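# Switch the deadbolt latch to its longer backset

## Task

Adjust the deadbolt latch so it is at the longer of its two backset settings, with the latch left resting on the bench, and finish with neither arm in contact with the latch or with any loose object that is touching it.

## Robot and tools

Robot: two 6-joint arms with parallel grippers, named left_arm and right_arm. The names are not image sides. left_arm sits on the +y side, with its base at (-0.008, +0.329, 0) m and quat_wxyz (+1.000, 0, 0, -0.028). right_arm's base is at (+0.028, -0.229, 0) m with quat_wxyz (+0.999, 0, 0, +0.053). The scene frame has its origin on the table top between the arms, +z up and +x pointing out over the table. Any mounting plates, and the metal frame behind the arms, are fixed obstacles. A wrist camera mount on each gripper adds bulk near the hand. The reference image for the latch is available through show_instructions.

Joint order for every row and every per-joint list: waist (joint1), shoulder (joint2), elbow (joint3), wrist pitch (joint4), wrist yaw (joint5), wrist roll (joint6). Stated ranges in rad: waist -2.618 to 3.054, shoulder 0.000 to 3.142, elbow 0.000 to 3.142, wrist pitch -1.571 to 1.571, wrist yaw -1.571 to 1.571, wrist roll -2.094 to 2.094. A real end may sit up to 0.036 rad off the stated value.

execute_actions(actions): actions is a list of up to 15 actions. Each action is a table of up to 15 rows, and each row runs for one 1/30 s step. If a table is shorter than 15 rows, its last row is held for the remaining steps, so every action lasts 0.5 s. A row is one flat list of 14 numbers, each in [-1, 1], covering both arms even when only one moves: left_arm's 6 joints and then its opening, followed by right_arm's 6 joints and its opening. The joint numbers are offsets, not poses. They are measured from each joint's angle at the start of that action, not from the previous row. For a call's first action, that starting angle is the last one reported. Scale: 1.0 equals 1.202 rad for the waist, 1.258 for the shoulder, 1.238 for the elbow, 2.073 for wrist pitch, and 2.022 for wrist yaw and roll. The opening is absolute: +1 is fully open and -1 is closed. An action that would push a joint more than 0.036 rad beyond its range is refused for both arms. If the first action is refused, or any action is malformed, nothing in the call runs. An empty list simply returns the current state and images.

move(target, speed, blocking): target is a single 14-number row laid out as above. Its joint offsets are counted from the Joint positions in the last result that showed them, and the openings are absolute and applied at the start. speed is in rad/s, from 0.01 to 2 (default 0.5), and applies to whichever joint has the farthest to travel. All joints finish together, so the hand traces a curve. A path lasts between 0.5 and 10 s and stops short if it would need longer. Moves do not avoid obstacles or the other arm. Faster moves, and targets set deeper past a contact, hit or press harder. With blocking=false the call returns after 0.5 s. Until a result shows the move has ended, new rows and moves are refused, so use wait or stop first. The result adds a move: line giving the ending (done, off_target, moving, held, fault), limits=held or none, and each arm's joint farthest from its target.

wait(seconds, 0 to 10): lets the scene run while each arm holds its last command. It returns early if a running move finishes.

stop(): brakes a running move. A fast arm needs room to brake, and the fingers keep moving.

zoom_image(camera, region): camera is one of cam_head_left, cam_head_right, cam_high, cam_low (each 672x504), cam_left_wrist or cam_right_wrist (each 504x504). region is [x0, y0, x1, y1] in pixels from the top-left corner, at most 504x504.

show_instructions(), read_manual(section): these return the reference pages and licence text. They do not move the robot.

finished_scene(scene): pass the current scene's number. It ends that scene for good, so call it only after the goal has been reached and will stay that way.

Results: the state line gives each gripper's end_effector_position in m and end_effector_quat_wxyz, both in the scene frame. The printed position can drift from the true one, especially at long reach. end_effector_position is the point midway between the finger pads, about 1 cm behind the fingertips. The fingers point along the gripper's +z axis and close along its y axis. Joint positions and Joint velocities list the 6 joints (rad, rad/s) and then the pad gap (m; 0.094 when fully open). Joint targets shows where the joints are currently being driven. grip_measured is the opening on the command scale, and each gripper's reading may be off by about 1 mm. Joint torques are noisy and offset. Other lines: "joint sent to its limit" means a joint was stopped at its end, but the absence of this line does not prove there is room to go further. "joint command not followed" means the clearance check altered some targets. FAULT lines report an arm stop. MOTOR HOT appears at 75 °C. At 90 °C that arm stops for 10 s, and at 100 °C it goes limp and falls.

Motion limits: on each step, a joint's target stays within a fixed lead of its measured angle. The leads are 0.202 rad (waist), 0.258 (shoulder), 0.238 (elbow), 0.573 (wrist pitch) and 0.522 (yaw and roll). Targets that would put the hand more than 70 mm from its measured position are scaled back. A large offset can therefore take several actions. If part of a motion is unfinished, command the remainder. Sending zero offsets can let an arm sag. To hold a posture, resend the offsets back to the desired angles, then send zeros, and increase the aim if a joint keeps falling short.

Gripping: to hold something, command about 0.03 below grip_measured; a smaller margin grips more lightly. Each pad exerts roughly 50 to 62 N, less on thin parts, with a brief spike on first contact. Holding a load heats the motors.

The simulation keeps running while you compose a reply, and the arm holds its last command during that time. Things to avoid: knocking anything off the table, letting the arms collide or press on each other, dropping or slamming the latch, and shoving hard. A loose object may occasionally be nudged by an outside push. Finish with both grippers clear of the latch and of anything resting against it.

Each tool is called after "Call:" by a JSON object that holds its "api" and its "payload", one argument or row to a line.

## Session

Call:
{"api": "show_instructions", "payload": {

}}

Call:
{"api": "execute_actions", "payload": {
  "actions": []
}}

Reference images for this scene: deadbolt latch manual.

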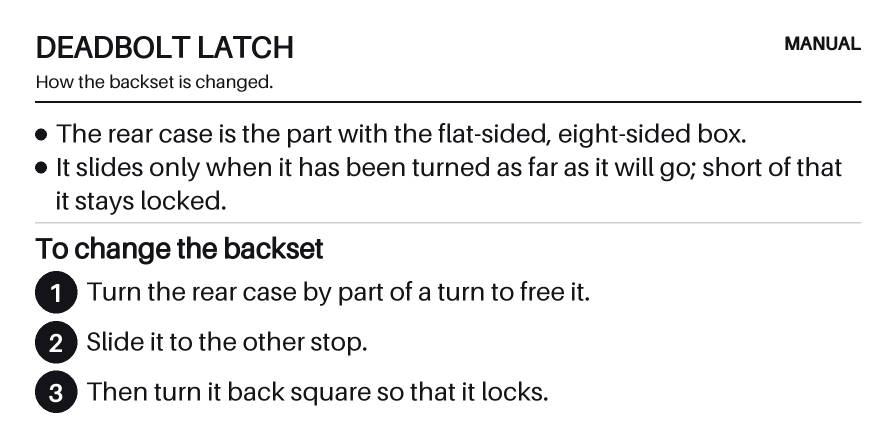

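Scene clock: 0.00 s.
left_arm: end_effector_position=(+0.2953, +0.0324, +0.1052) grip_measured=+1.000 end_effector_quat_wxyz=(+0.060, +0.358, +0.930, -0.064) | right_arm: end_effector_position=(+0.4624, -0.2996, +0.3746) grip_measured=+1.000 end_effector_quat_wxyz=(+0.129, +0.804, +0.462, +0.352)
Joint names: [waist, shoulder, elbow, wrist pitch, wrist yaw, wrist roll]
Joint positions: left_arm=[-0.689  2.013  1.744 -1.143  0.075 -0.016  0.094] | right_arm=[-0.393  1.936  2.553 -1.474 -0.314  1.927  0.094]
Joint velocities: left_arm=[-0.007 -0.012 -0.017  0.007  0.037  0.007  0.   ] | right_arm=[-0.032 -0.022 -0.002  0.066 -0.022  0.022  0.   ]
Joint torques (N m, as the arm reports them, + toward a larger angle): no reading
Joint targets: left_arm=[-0.689 2.007 1.750 -1.145 0.077 -0.016] | right_arm=[-0.393 1.936 2.554 -1.488 -0.312 1.923]

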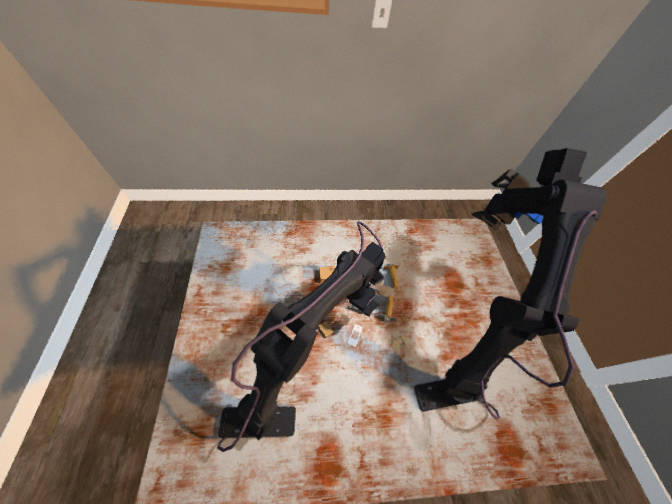

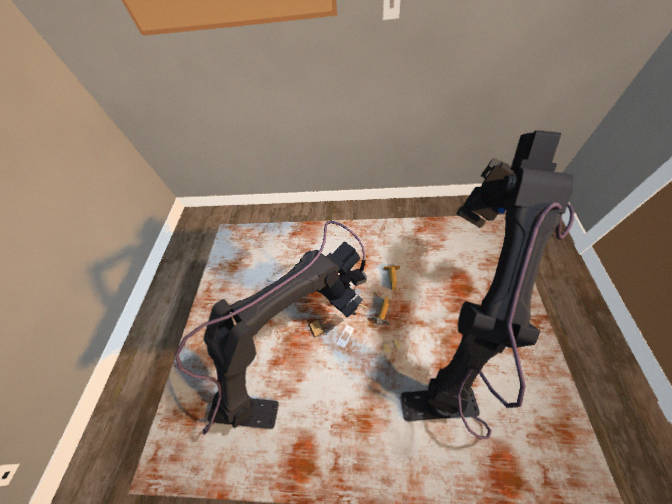

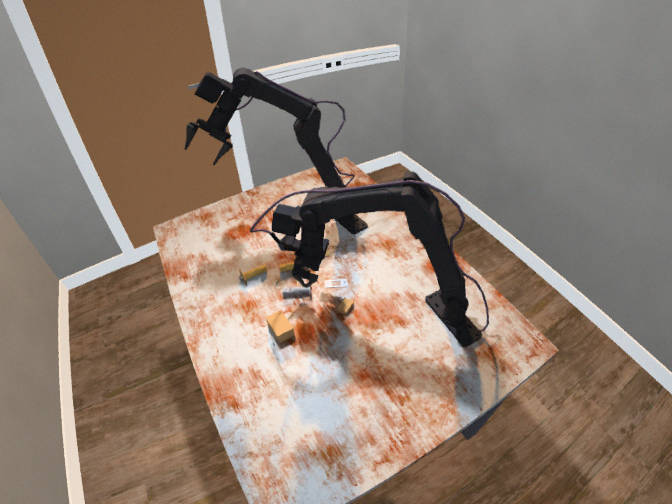

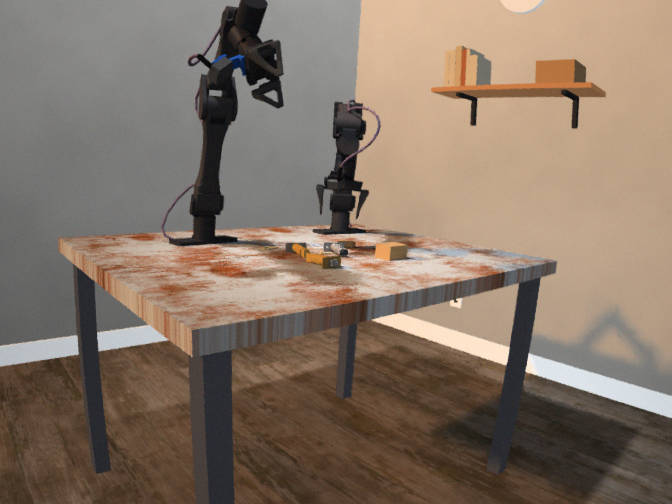

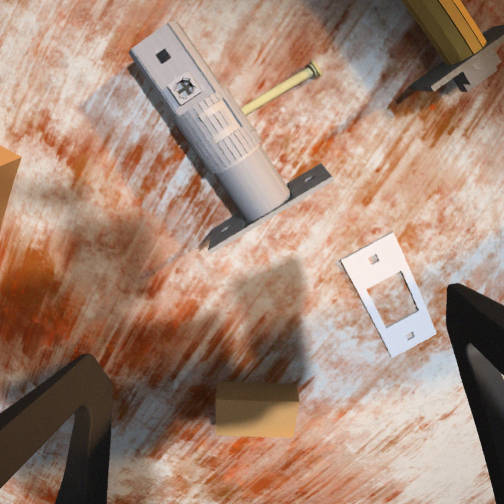

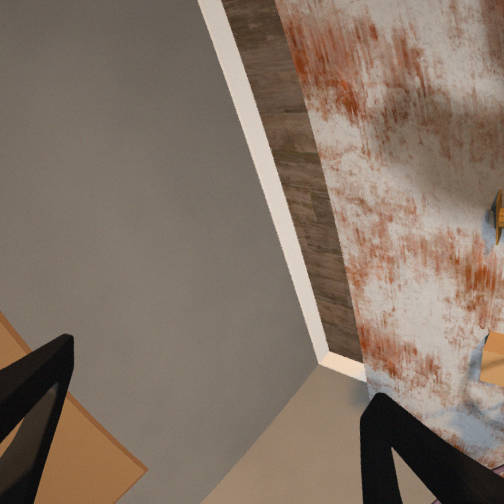

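Call:
{"api": "move", "payload": {
  "target": [0.75,-0.55,-0.2,-0.1,-0.04,0,1,0.5,-0.5,-0.85,0.06,0.155,-0.95,1],
  "speed": 1.0
}}

Scene clock: 9.63 s.
left_arm: end_effector_position=(+0.2773, +0.3734, +0.2499) grip_measured=+1.000 end_effector_quat_wxyz=(+0.204, -0.081, +0.976, +0.014) | right_arm: end_effector_position=(+0.2991, -0.1413, +0.2540) grip_measured=+1.000 end_effector_quat_wxyz=(+0.201, -0.141, +0.969, +0.038)
Joint names: [waist, shoulder, elbow, wrist pitch, wrist yaw, wrist roll]
Joint positions: left_arm=[ 0.207  1.337  1.514 -1.337 -0.001 -0.016  0.094] | right_arm=[ 0.198  1.33   1.526 -1.355 -0.012  0.017  0.094]
Joint velocities: left_arm=[-0.007  0.002 -0.007  0.007 -0.066 -0.037  0.   ] | right_arm=[-0.012  0.012 -0.002 -0.007 -0.066  0.022  0.   ]
Joint torques (N m, as the arm reports them, + toward a larger angle): left_arm=[ 0.44 -5.08  5.59  1.06 -0.05 -0.03] | right_arm=[ 0.69 -5.39  4.8   1.03  0.1  -0.15]
Joint targets: left_arm=[0.213 1.321 1.496 -1.350 -0.006 -0.016] | right_arm=[0.208 1.307 1.500 -1.349 -0.001 0.006]
move: off_target (right_arm); limits=none; left_arm: farthest joint: the elbow, 0.018 radians from its target (0.248 radians at the start); right_arm: farthest joint: the elbow, 0.025 radians from its target (1.052 radians at the start)

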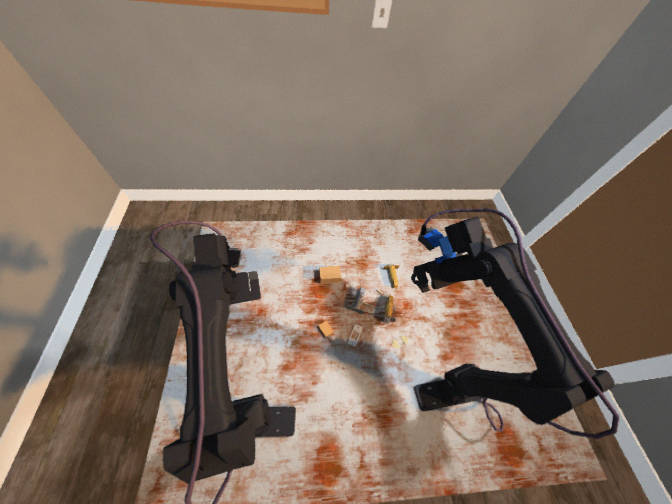

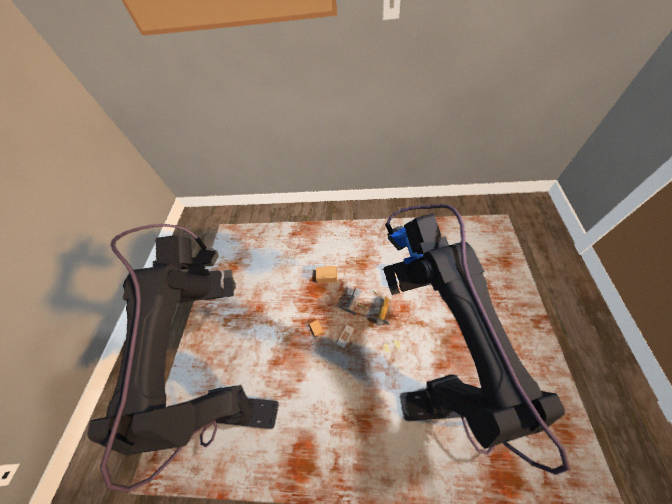

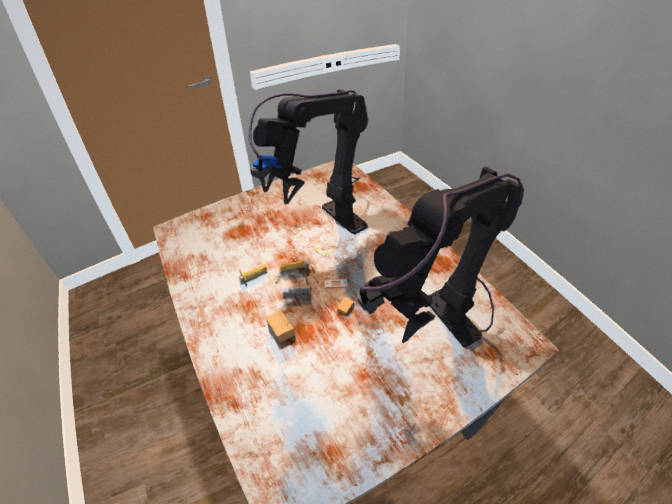

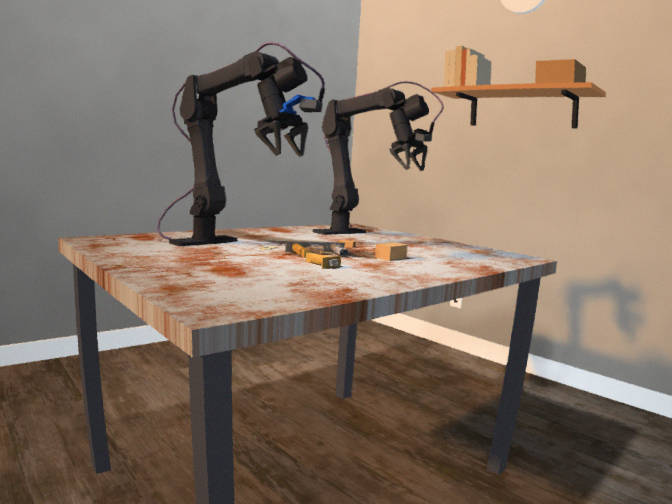

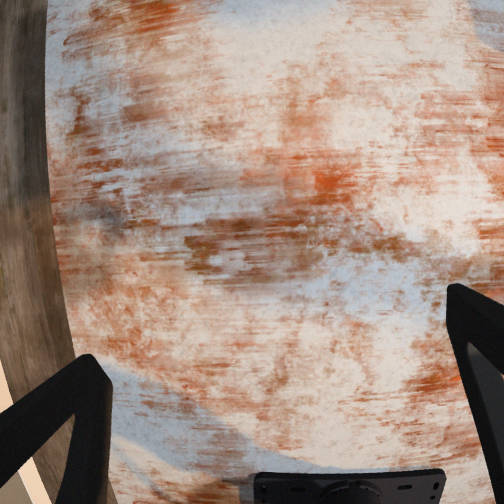

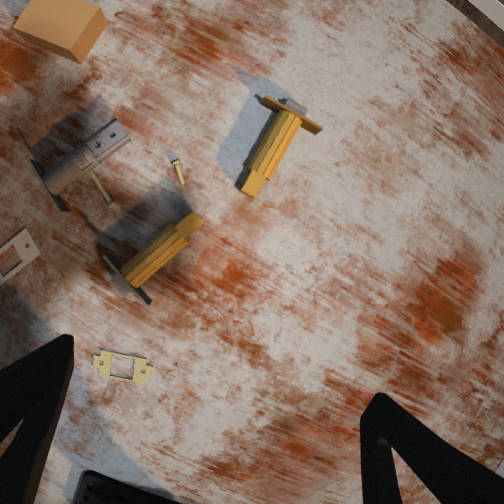

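Call:
{"api": "zoom_image", "payload": {
  "camera": "cam_head_left",
  "region": [300,250,420,360]
}}

Region (300, 250, 420, 360) of cam_head_left's 672x504 image, scaled by 4.200, with more detail than that image has; it fills the top 462 rows of this view, and the rest is white.

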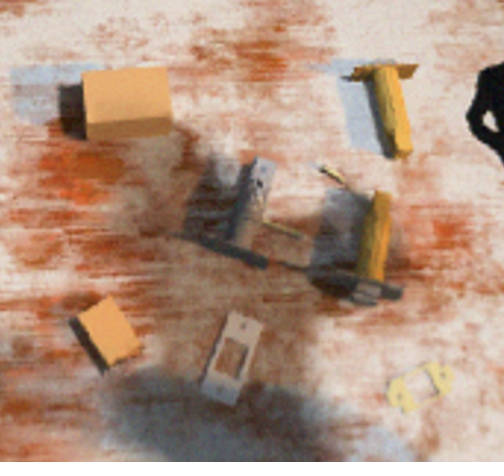

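Call:
{"api": "move", "payload": {
  "target": [0,0,0.012,0,0,0,1,0.34,0.467,0.08,0.047,0,-1.0,0.55],
  "speed": 1.2
}}

Scene clock: 57.73 s.
left_arm: end_effector_position=(+0.2773, +0.3734, +0.2499) grip_measured=+1.000 end_effector_quat_wxyz=(+0.204, -0.081, +0.976, +0.014) | right_arm: end_effector_position=(+0.2982, +0.0046, +0.1009) grip_measured=+0.552 end_effector_quat_wxyz=(-0.002, +0.976, -0.219, -0.006)
Joint names: [waist, shoulder, elbow, wrist pitch, wrist yaw, wrist roll]
Joint positions: left_arm=[ 0.207  1.337  1.514 -1.337 -0.001 -0.016  0.094] | right_arm=[ 0.6    1.905  1.591 -1.259 -0.012 -1.994  0.073]
Joint velocities: left_arm=[ 0.002  0.002 -0.022 -0.007 -0.051  0.066  0.   ] | right_arm=[-0.012 -0.017  0.002  0.022  0.007  0.051  0.001]
Joint torques (N m, as the arm reports them, + toward a larger angle): left_arm=[-0.04 -3.78  8.31  1.2  -0.01 -0.04] | right_arm=[ 0.55 -8.6   9.66  0.17  0.01 -0.1 ]
Joint targets: left_arm=[0.207 1.337 1.529 -1.337 -0.001 -0.016] | right_arm=[0.606 1.917 1.625 -1.257 -0.012 -2.005]
move: off_target (right_arm); limits=none; left_arm: farthest joint: the elbow, 0.015 radians from its target (0.015 radians at the start); right_arm: farthest joint: the elbow, 0.034 radians from its target (0.099 radians at the start)

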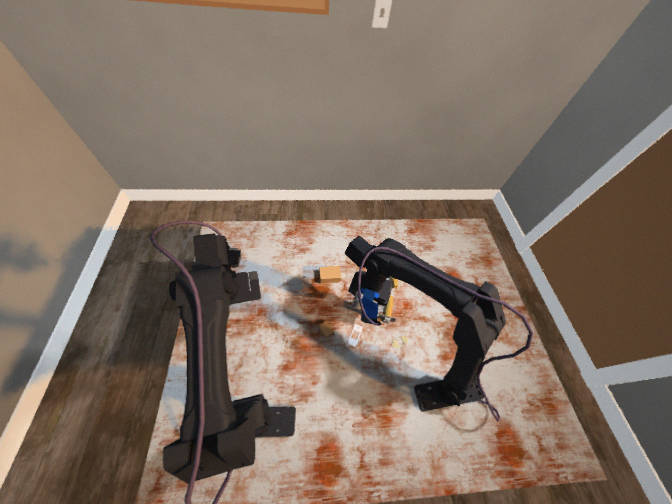

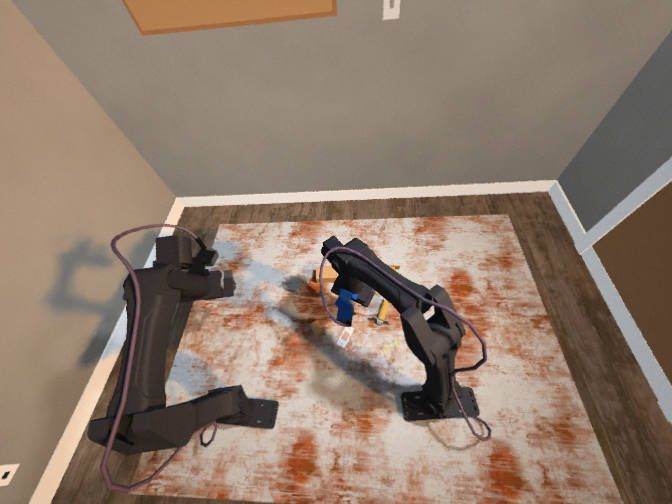

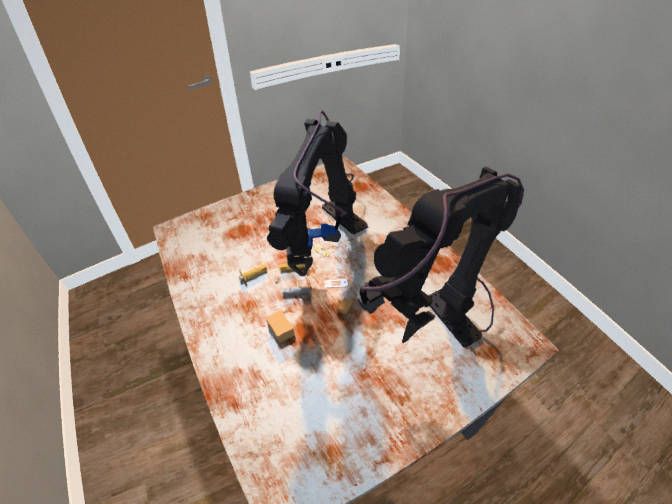

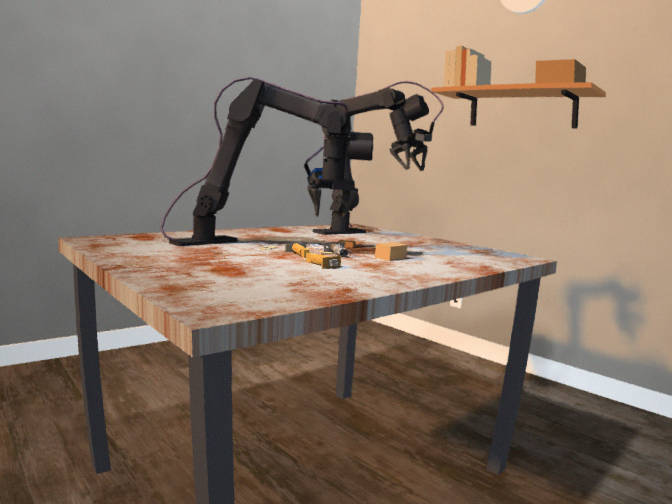

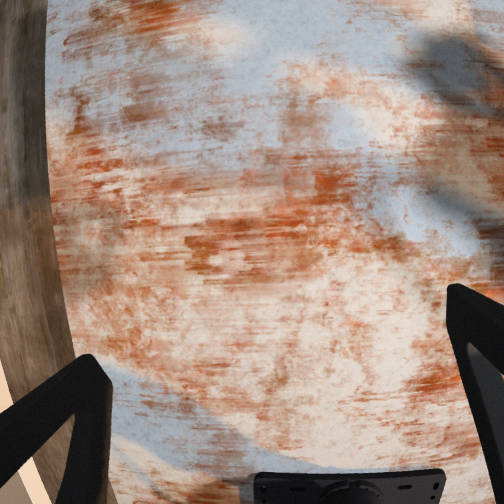

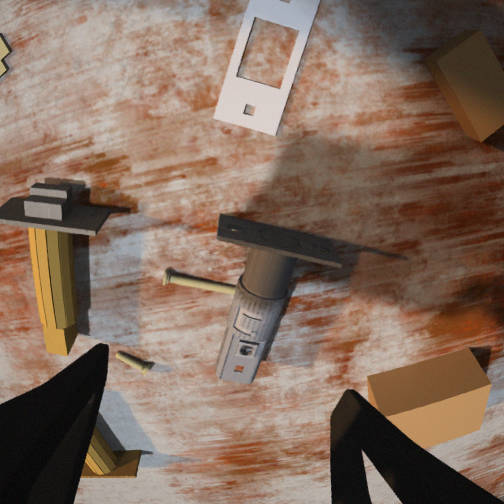

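Call:
{"api": "move", "payload": {
  "target": [0,0,0.012,0,0,0,1,0.023,0.095,0.03,0.051,0,0.084,0.55]
}}

Scene clock: 74.50 s.
left_arm: end_effector_position=(+0.2773, +0.3734, +0.2499) grip_measured=+1.000 end_effector_quat_wxyz=(+0.204, -0.081, +0.976, +0.014) | right_arm: end_effector_position=(+0.3096, +0.0240, +0.0613) grip_measured=+0.552 end_effector_quat_wxyz=(+0.002, +0.958, -0.287, -0.008)
Joint names: [waist, shoulder, elbow, wrist pitch, wrist yaw, wrist roll]
Joint positions: left_arm=[ 0.207  1.337  1.514 -1.337 -0.001 -0.016  0.094] | right_arm=[ 0.619  2.018  1.591 -1.156 -0.012 -1.836  0.073]
Joint velocities: left_arm=[-0.007 -0.012  0.002  0.022  0.037 -0.022  0.   ] | right_arm=[ 0.012 -0.012  0.002 -0.007 -0.037 -0.066 -0.001]
Joint torques (N m, as the arm reports them, + toward a larger angle): left_arm=[-0.04 -3.77  8.25  1.21 -0.01 -0.05] | right_arm=[ 0.59 -9.73  9.93  0.15  0.01  0.11]
Joint targets: left_arm=[0.207 1.337 1.529 -1.337 -0.001 -0.016] | right_arm=[0.628 2.025 1.628 -1.153 -0.012 -1.825]
move: off_target (right_arm); limits=none; left_arm: farthest joint: the elbow, 0.015 radians from its target (0.015 radians at the start); right_arm: farthest joint: the elbow, 0.037 radians from its target (0.037 radians at the start)

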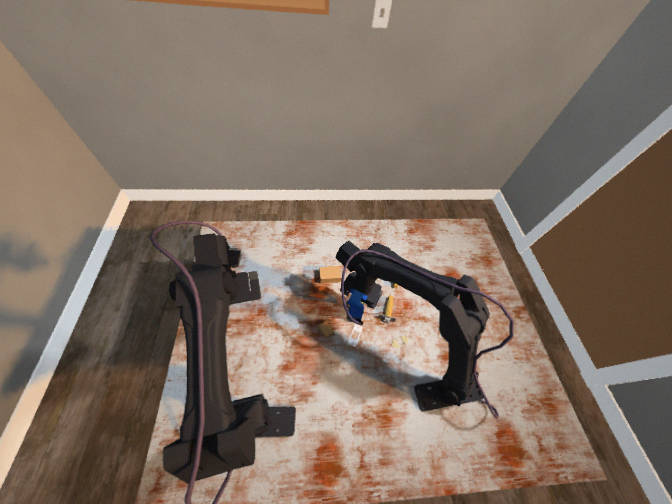

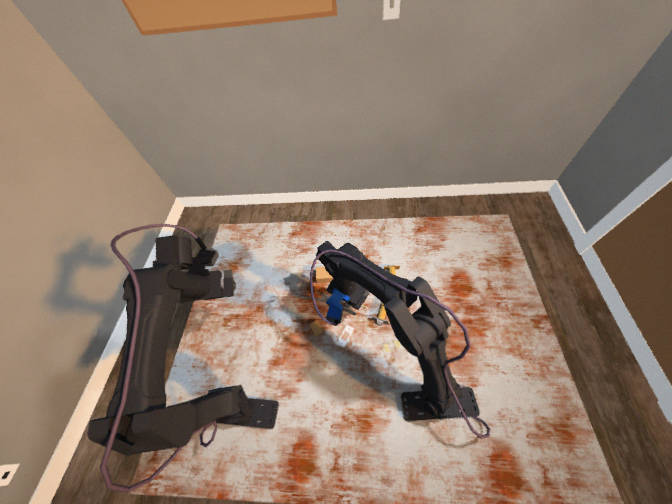

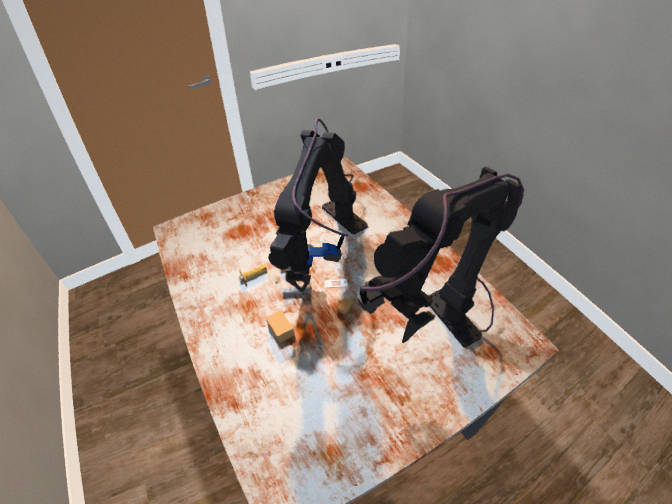

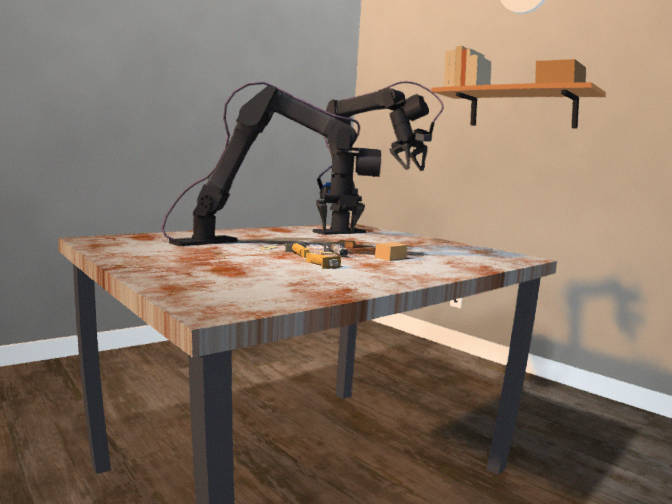

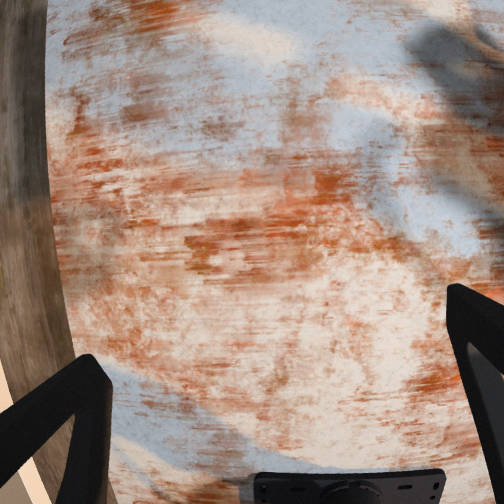

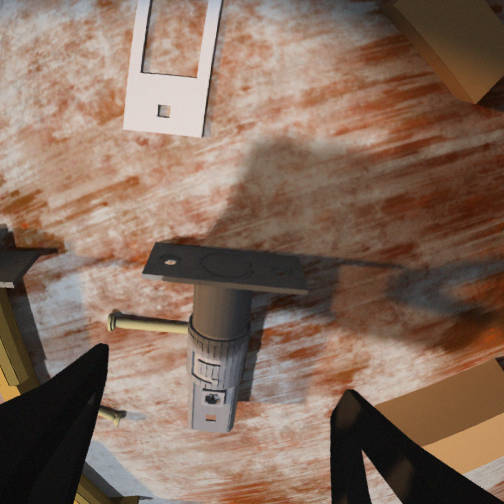

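Call:
{"api": "move", "payload": {
  "target": [0,0,0.012,0,0,0,1,0.042,-0.014,-0.055,0.042,0,-0.012,0.55],
  "speed": 0.3
}}

Scene clock: 94.80 s.
left_arm: end_effector_position=(+0.2773, +0.3734, +0.2499) grip_measured=+1.000 end_effector_quat_wxyz=(+0.204, -0.081, +0.976, +0.014) | right_arm: end_effector_position=(+0.3039, +0.0418, +0.0507) grip_measured=+0.552 end_effector_quat_wxyz=(-0.015, +0.966, -0.259, +0.002)
Joint names: [waist, shoulder, elbow, wrist pitch, wrist yaw, wrist roll]
Joint positions: left_arm=[ 0.207  1.337  1.514 -1.337 -0.001 -0.016  0.094] | right_arm=[ 0.664  2.018  1.548 -1.072 -0.012 -1.849  0.073]
Joint velocities: left_arm=[ 0.007  0.012 -0.022  0.007  0.007 -0.007  0.   ] | right_arm=[-0.012  0.007  0.002  0.11   0.022 -0.007  0.001]
Joint torques (N m, as the arm reports them, + toward a larger angle): left_arm=[-0.05 -3.74  8.29  1.2  -0.02 -0.04] | right_arm=[  0.36 -11.36   4.96   0.19  -0.01  -0.12]
Joint targets: left_arm=[0.207 1.337 1.529 -1.337 -0.001 -0.016] | right_arm=[0.670 2.001 1.523 -1.069 -0.012 -1.860]
move: off_target (right_arm); limits=none; left_arm: farthest joint: the elbow, 0.015 radians from its target (0.015 radians at the start); right_arm: farthest joint: the elbow, 0.025 radians from its target (0.068 radians at the start)

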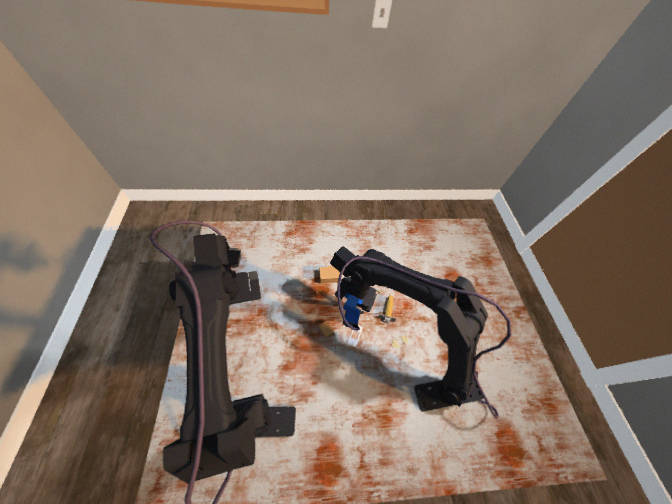

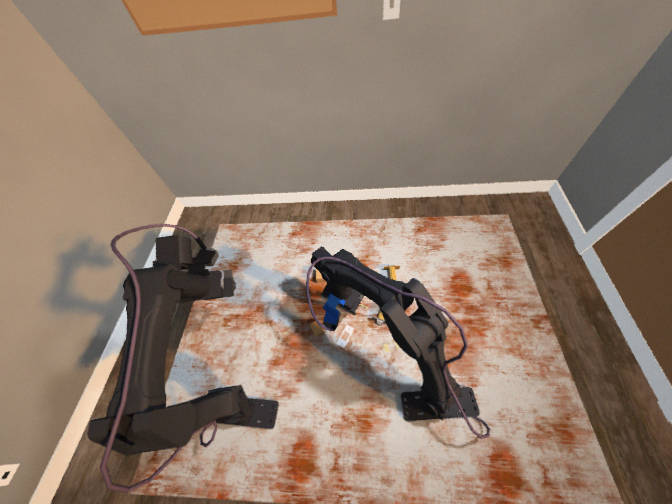

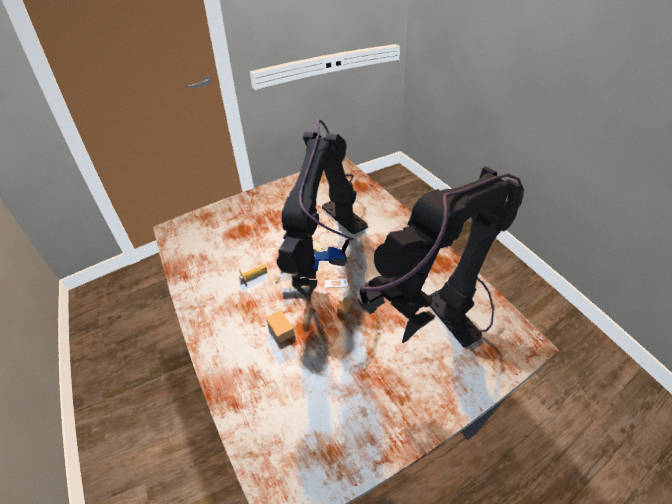

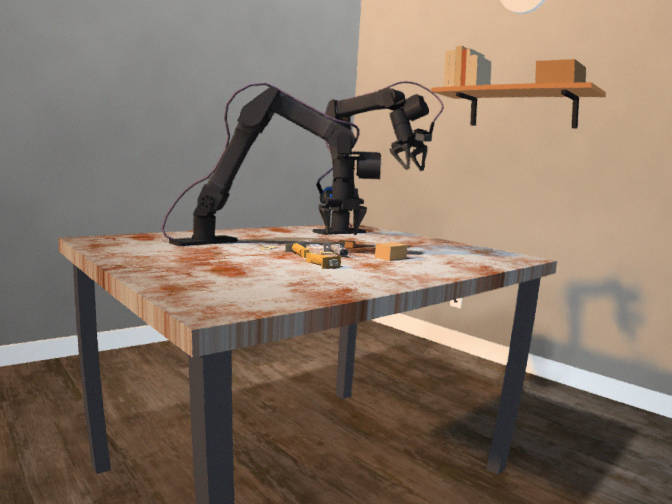

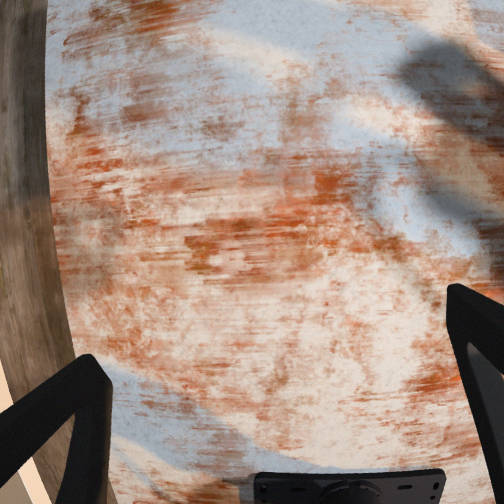

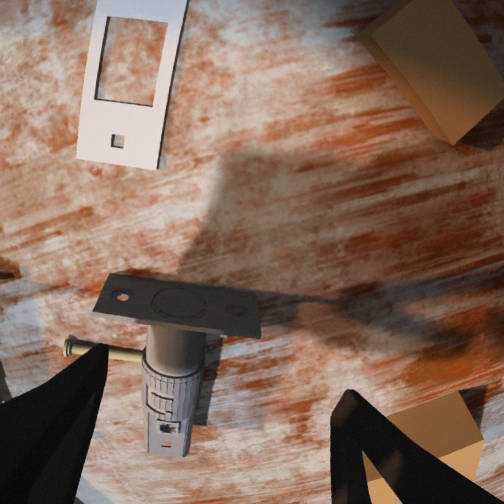

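Call:
{"api": "move", "payload": {
  "target": [0,0,0.012,0,0,0,1,0.027,-0.05,-0.066,-0.003,0,0.013,0.55],
  "speed": 0.3
}}

Scene clock: 108.00 s.
left_arm: end_effector_position=(+0.2773, +0.3734, +0.2499) grip_measured=+1.000 end_effector_quat_wxyz=(+0.204, -0.081, +0.976, +0.014) | right_arm: end_effector_position=(+0.2884, +0.0399, +0.0539) grip_measured=+0.552 end_effector_quat_wxyz=(-0.014, +0.967, -0.254, +0.001)
Joint names: [waist, shoulder, elbow, wrist pitch, wrist yaw, wrist roll]
Joint positions: left_arm=[ 0.207  1.337  1.514 -1.337 -0.001 -0.016  0.094] | right_arm=[ 0.689  1.972  1.495 -1.068 -0.012 -1.834  0.073]
Joint velocities: left_arm=[-0.017 -0.012 -0.007 -0.037  0.037  0.007  0.   ] | right_arm=[-0.002 -0.002  0.007  0.081 -0.051  0.022  0.001]
Joint torques (N m, as the arm reports them, + toward a larger angle): left_arm=[-0.02 -3.76  8.24  1.2  -0.01 -0.05] | right_arm=[  0.35 -11.05   4.54   0.09  -0.02   0.16]
Joint targets: left_arm=[0.207 1.337 1.529 -1.337 -0.001 -0.016] | right_arm=[0.696 1.955 1.466 -1.078 -0.012 -1.823]
move: off_target (right_arm); limits=none; left_arm: farthest joint: the elbow, 0.015 radians from its target (0.015 radians at the start); right_arm: farthest joint: the elbow, 0.028 radians from its target (0.081 radians at the start)

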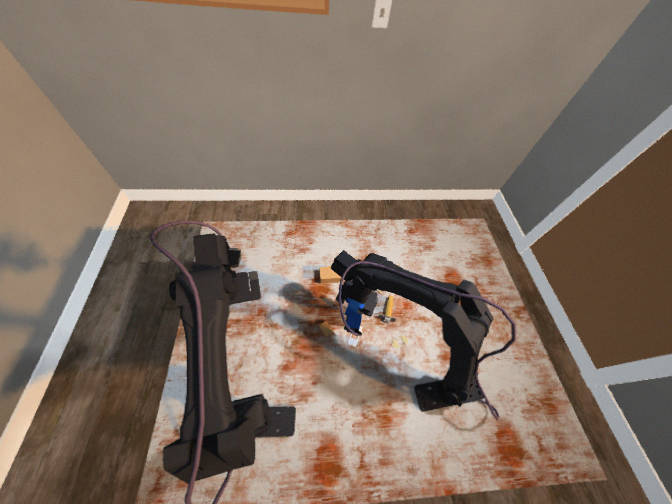

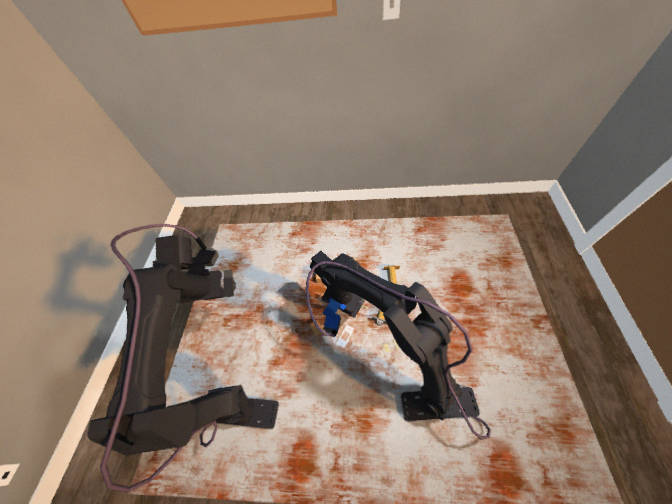

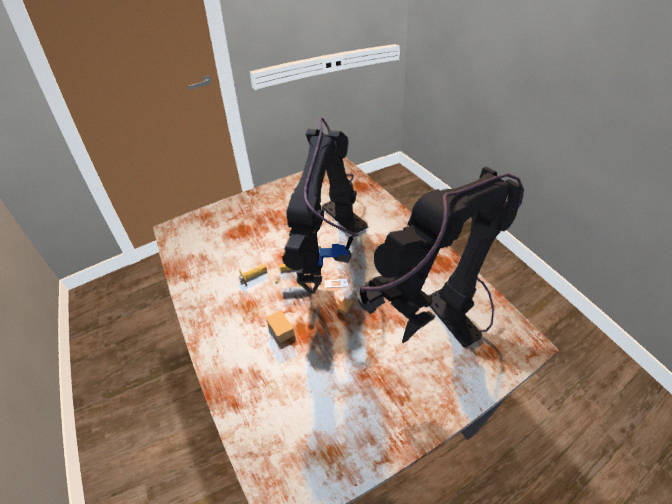

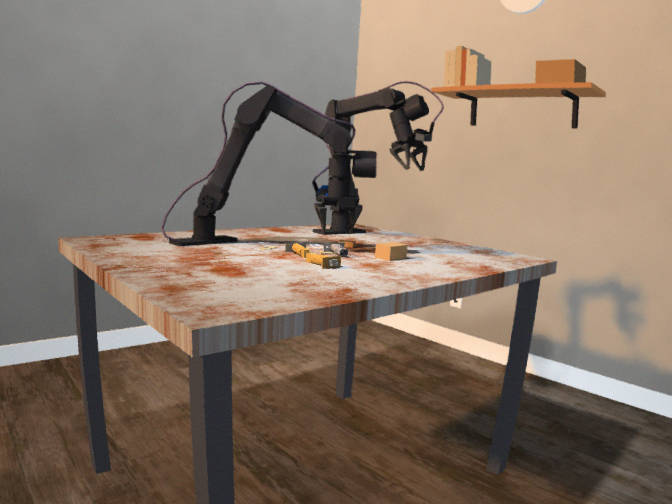

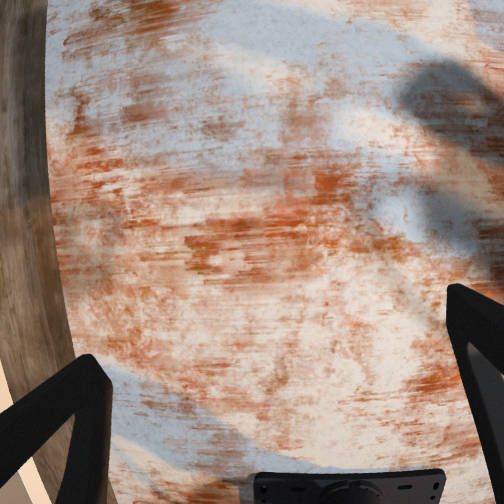

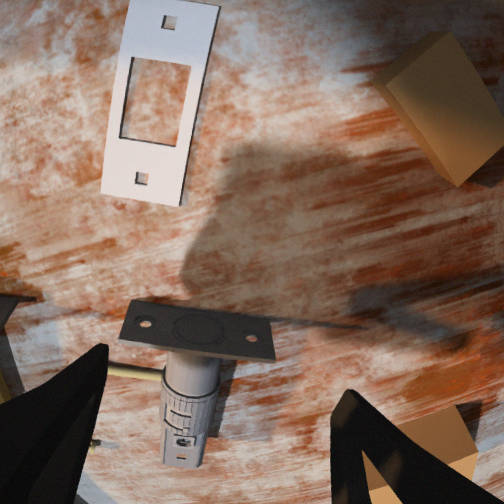

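Call:
{"api": "execute_actions", "payload": {
  "actions": []
}}

Scene clock: 134.17 s.
left_arm: end_effector_position=(+0.2773, +0.3734, +0.2499) grip_measured=+1.000 end_effector_quat_wxyz=(+0.204, -0.081, +0.976, +0.014) | right_arm: end_effector_position=(+0.2884, +0.0399, +0.0539) grip_measured=+0.552 end_effector_quat_wxyz=(-0.014, +0.967, -0.254, +0.001)
Joint names: [waist, shoulder, elbow, wrist pitch, wrist yaw, wrist roll]
Joint positions: left_arm=[ 0.207  1.337  1.514 -1.337 -0.001 -0.016  0.094] | right_arm=[ 0.689  1.972  1.495 -1.068 -0.012 -1.834  0.073]
Joint velocities: left_arm=[-0.012 -0.002  0.002 -0.022 -0.081  0.007  0.   ] | right_arm=[ 0.012 -0.002 -0.007 -0.007 -0.066 -0.11  -0.002]
Joint torques (N m, as the arm reports them, + toward a larger angle): left_arm=[-0.01 -3.75  8.29  1.2  -0.01 -0.03] | right_arm=[  0.6  -10.97   4.72   0.1    0.04   0.15]
Joint targets: left_arm=[0.207 1.337 1.529 -1.337 -0.001 -0.016] | right_arm=[0.696 1.955 1.466 -1.078 -0.012 -1.823]

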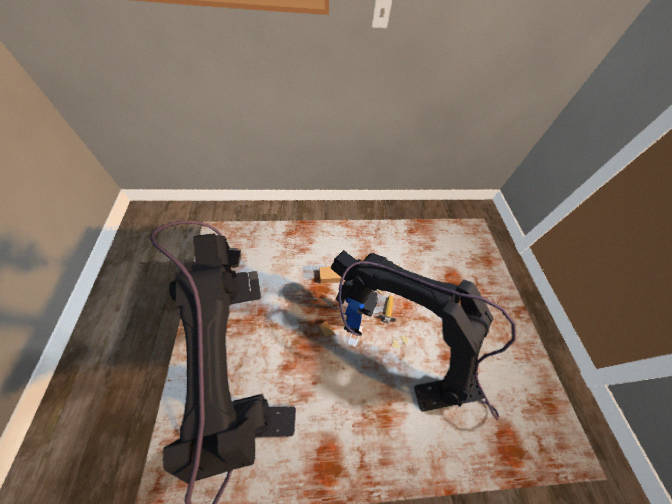

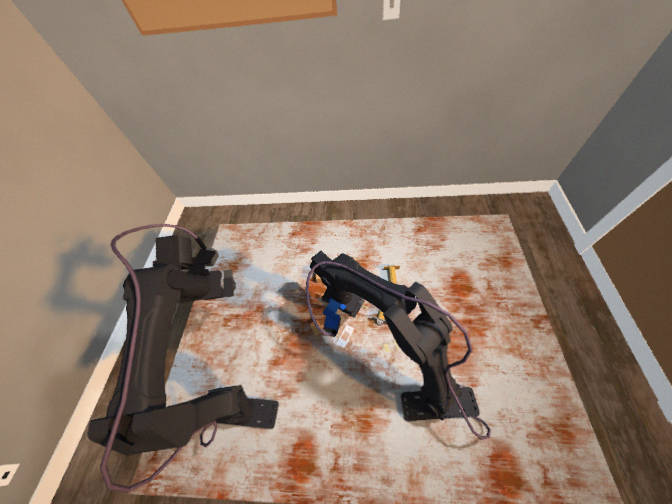

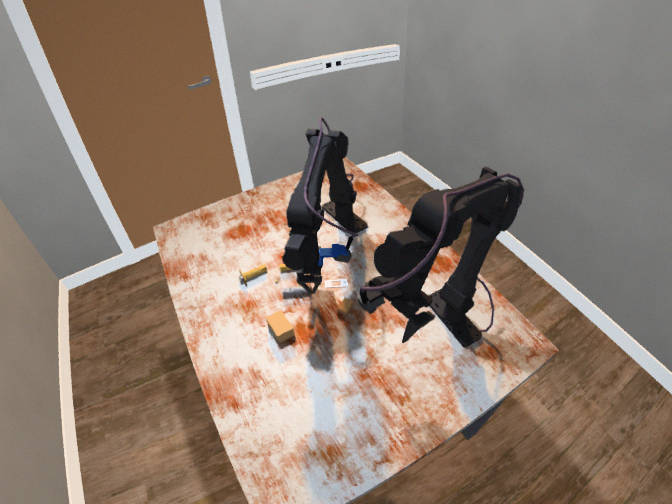

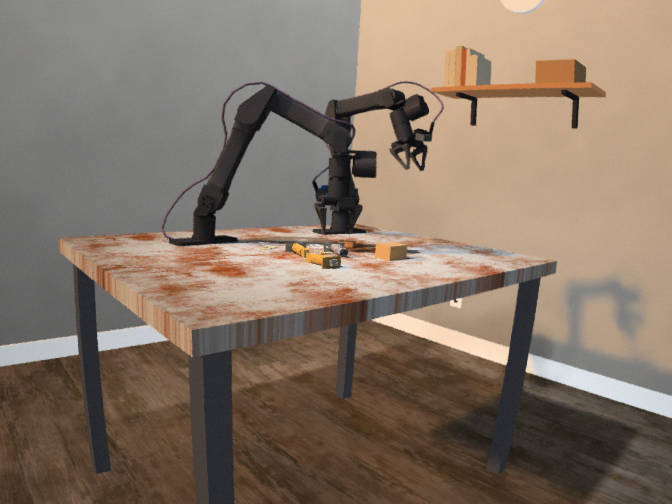

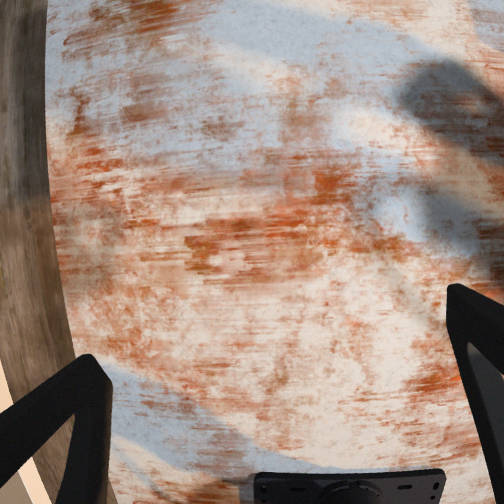

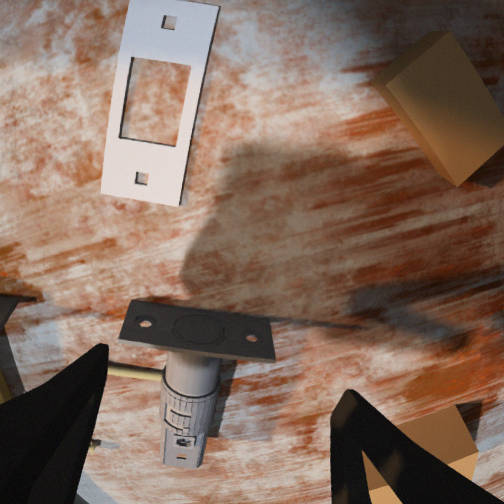

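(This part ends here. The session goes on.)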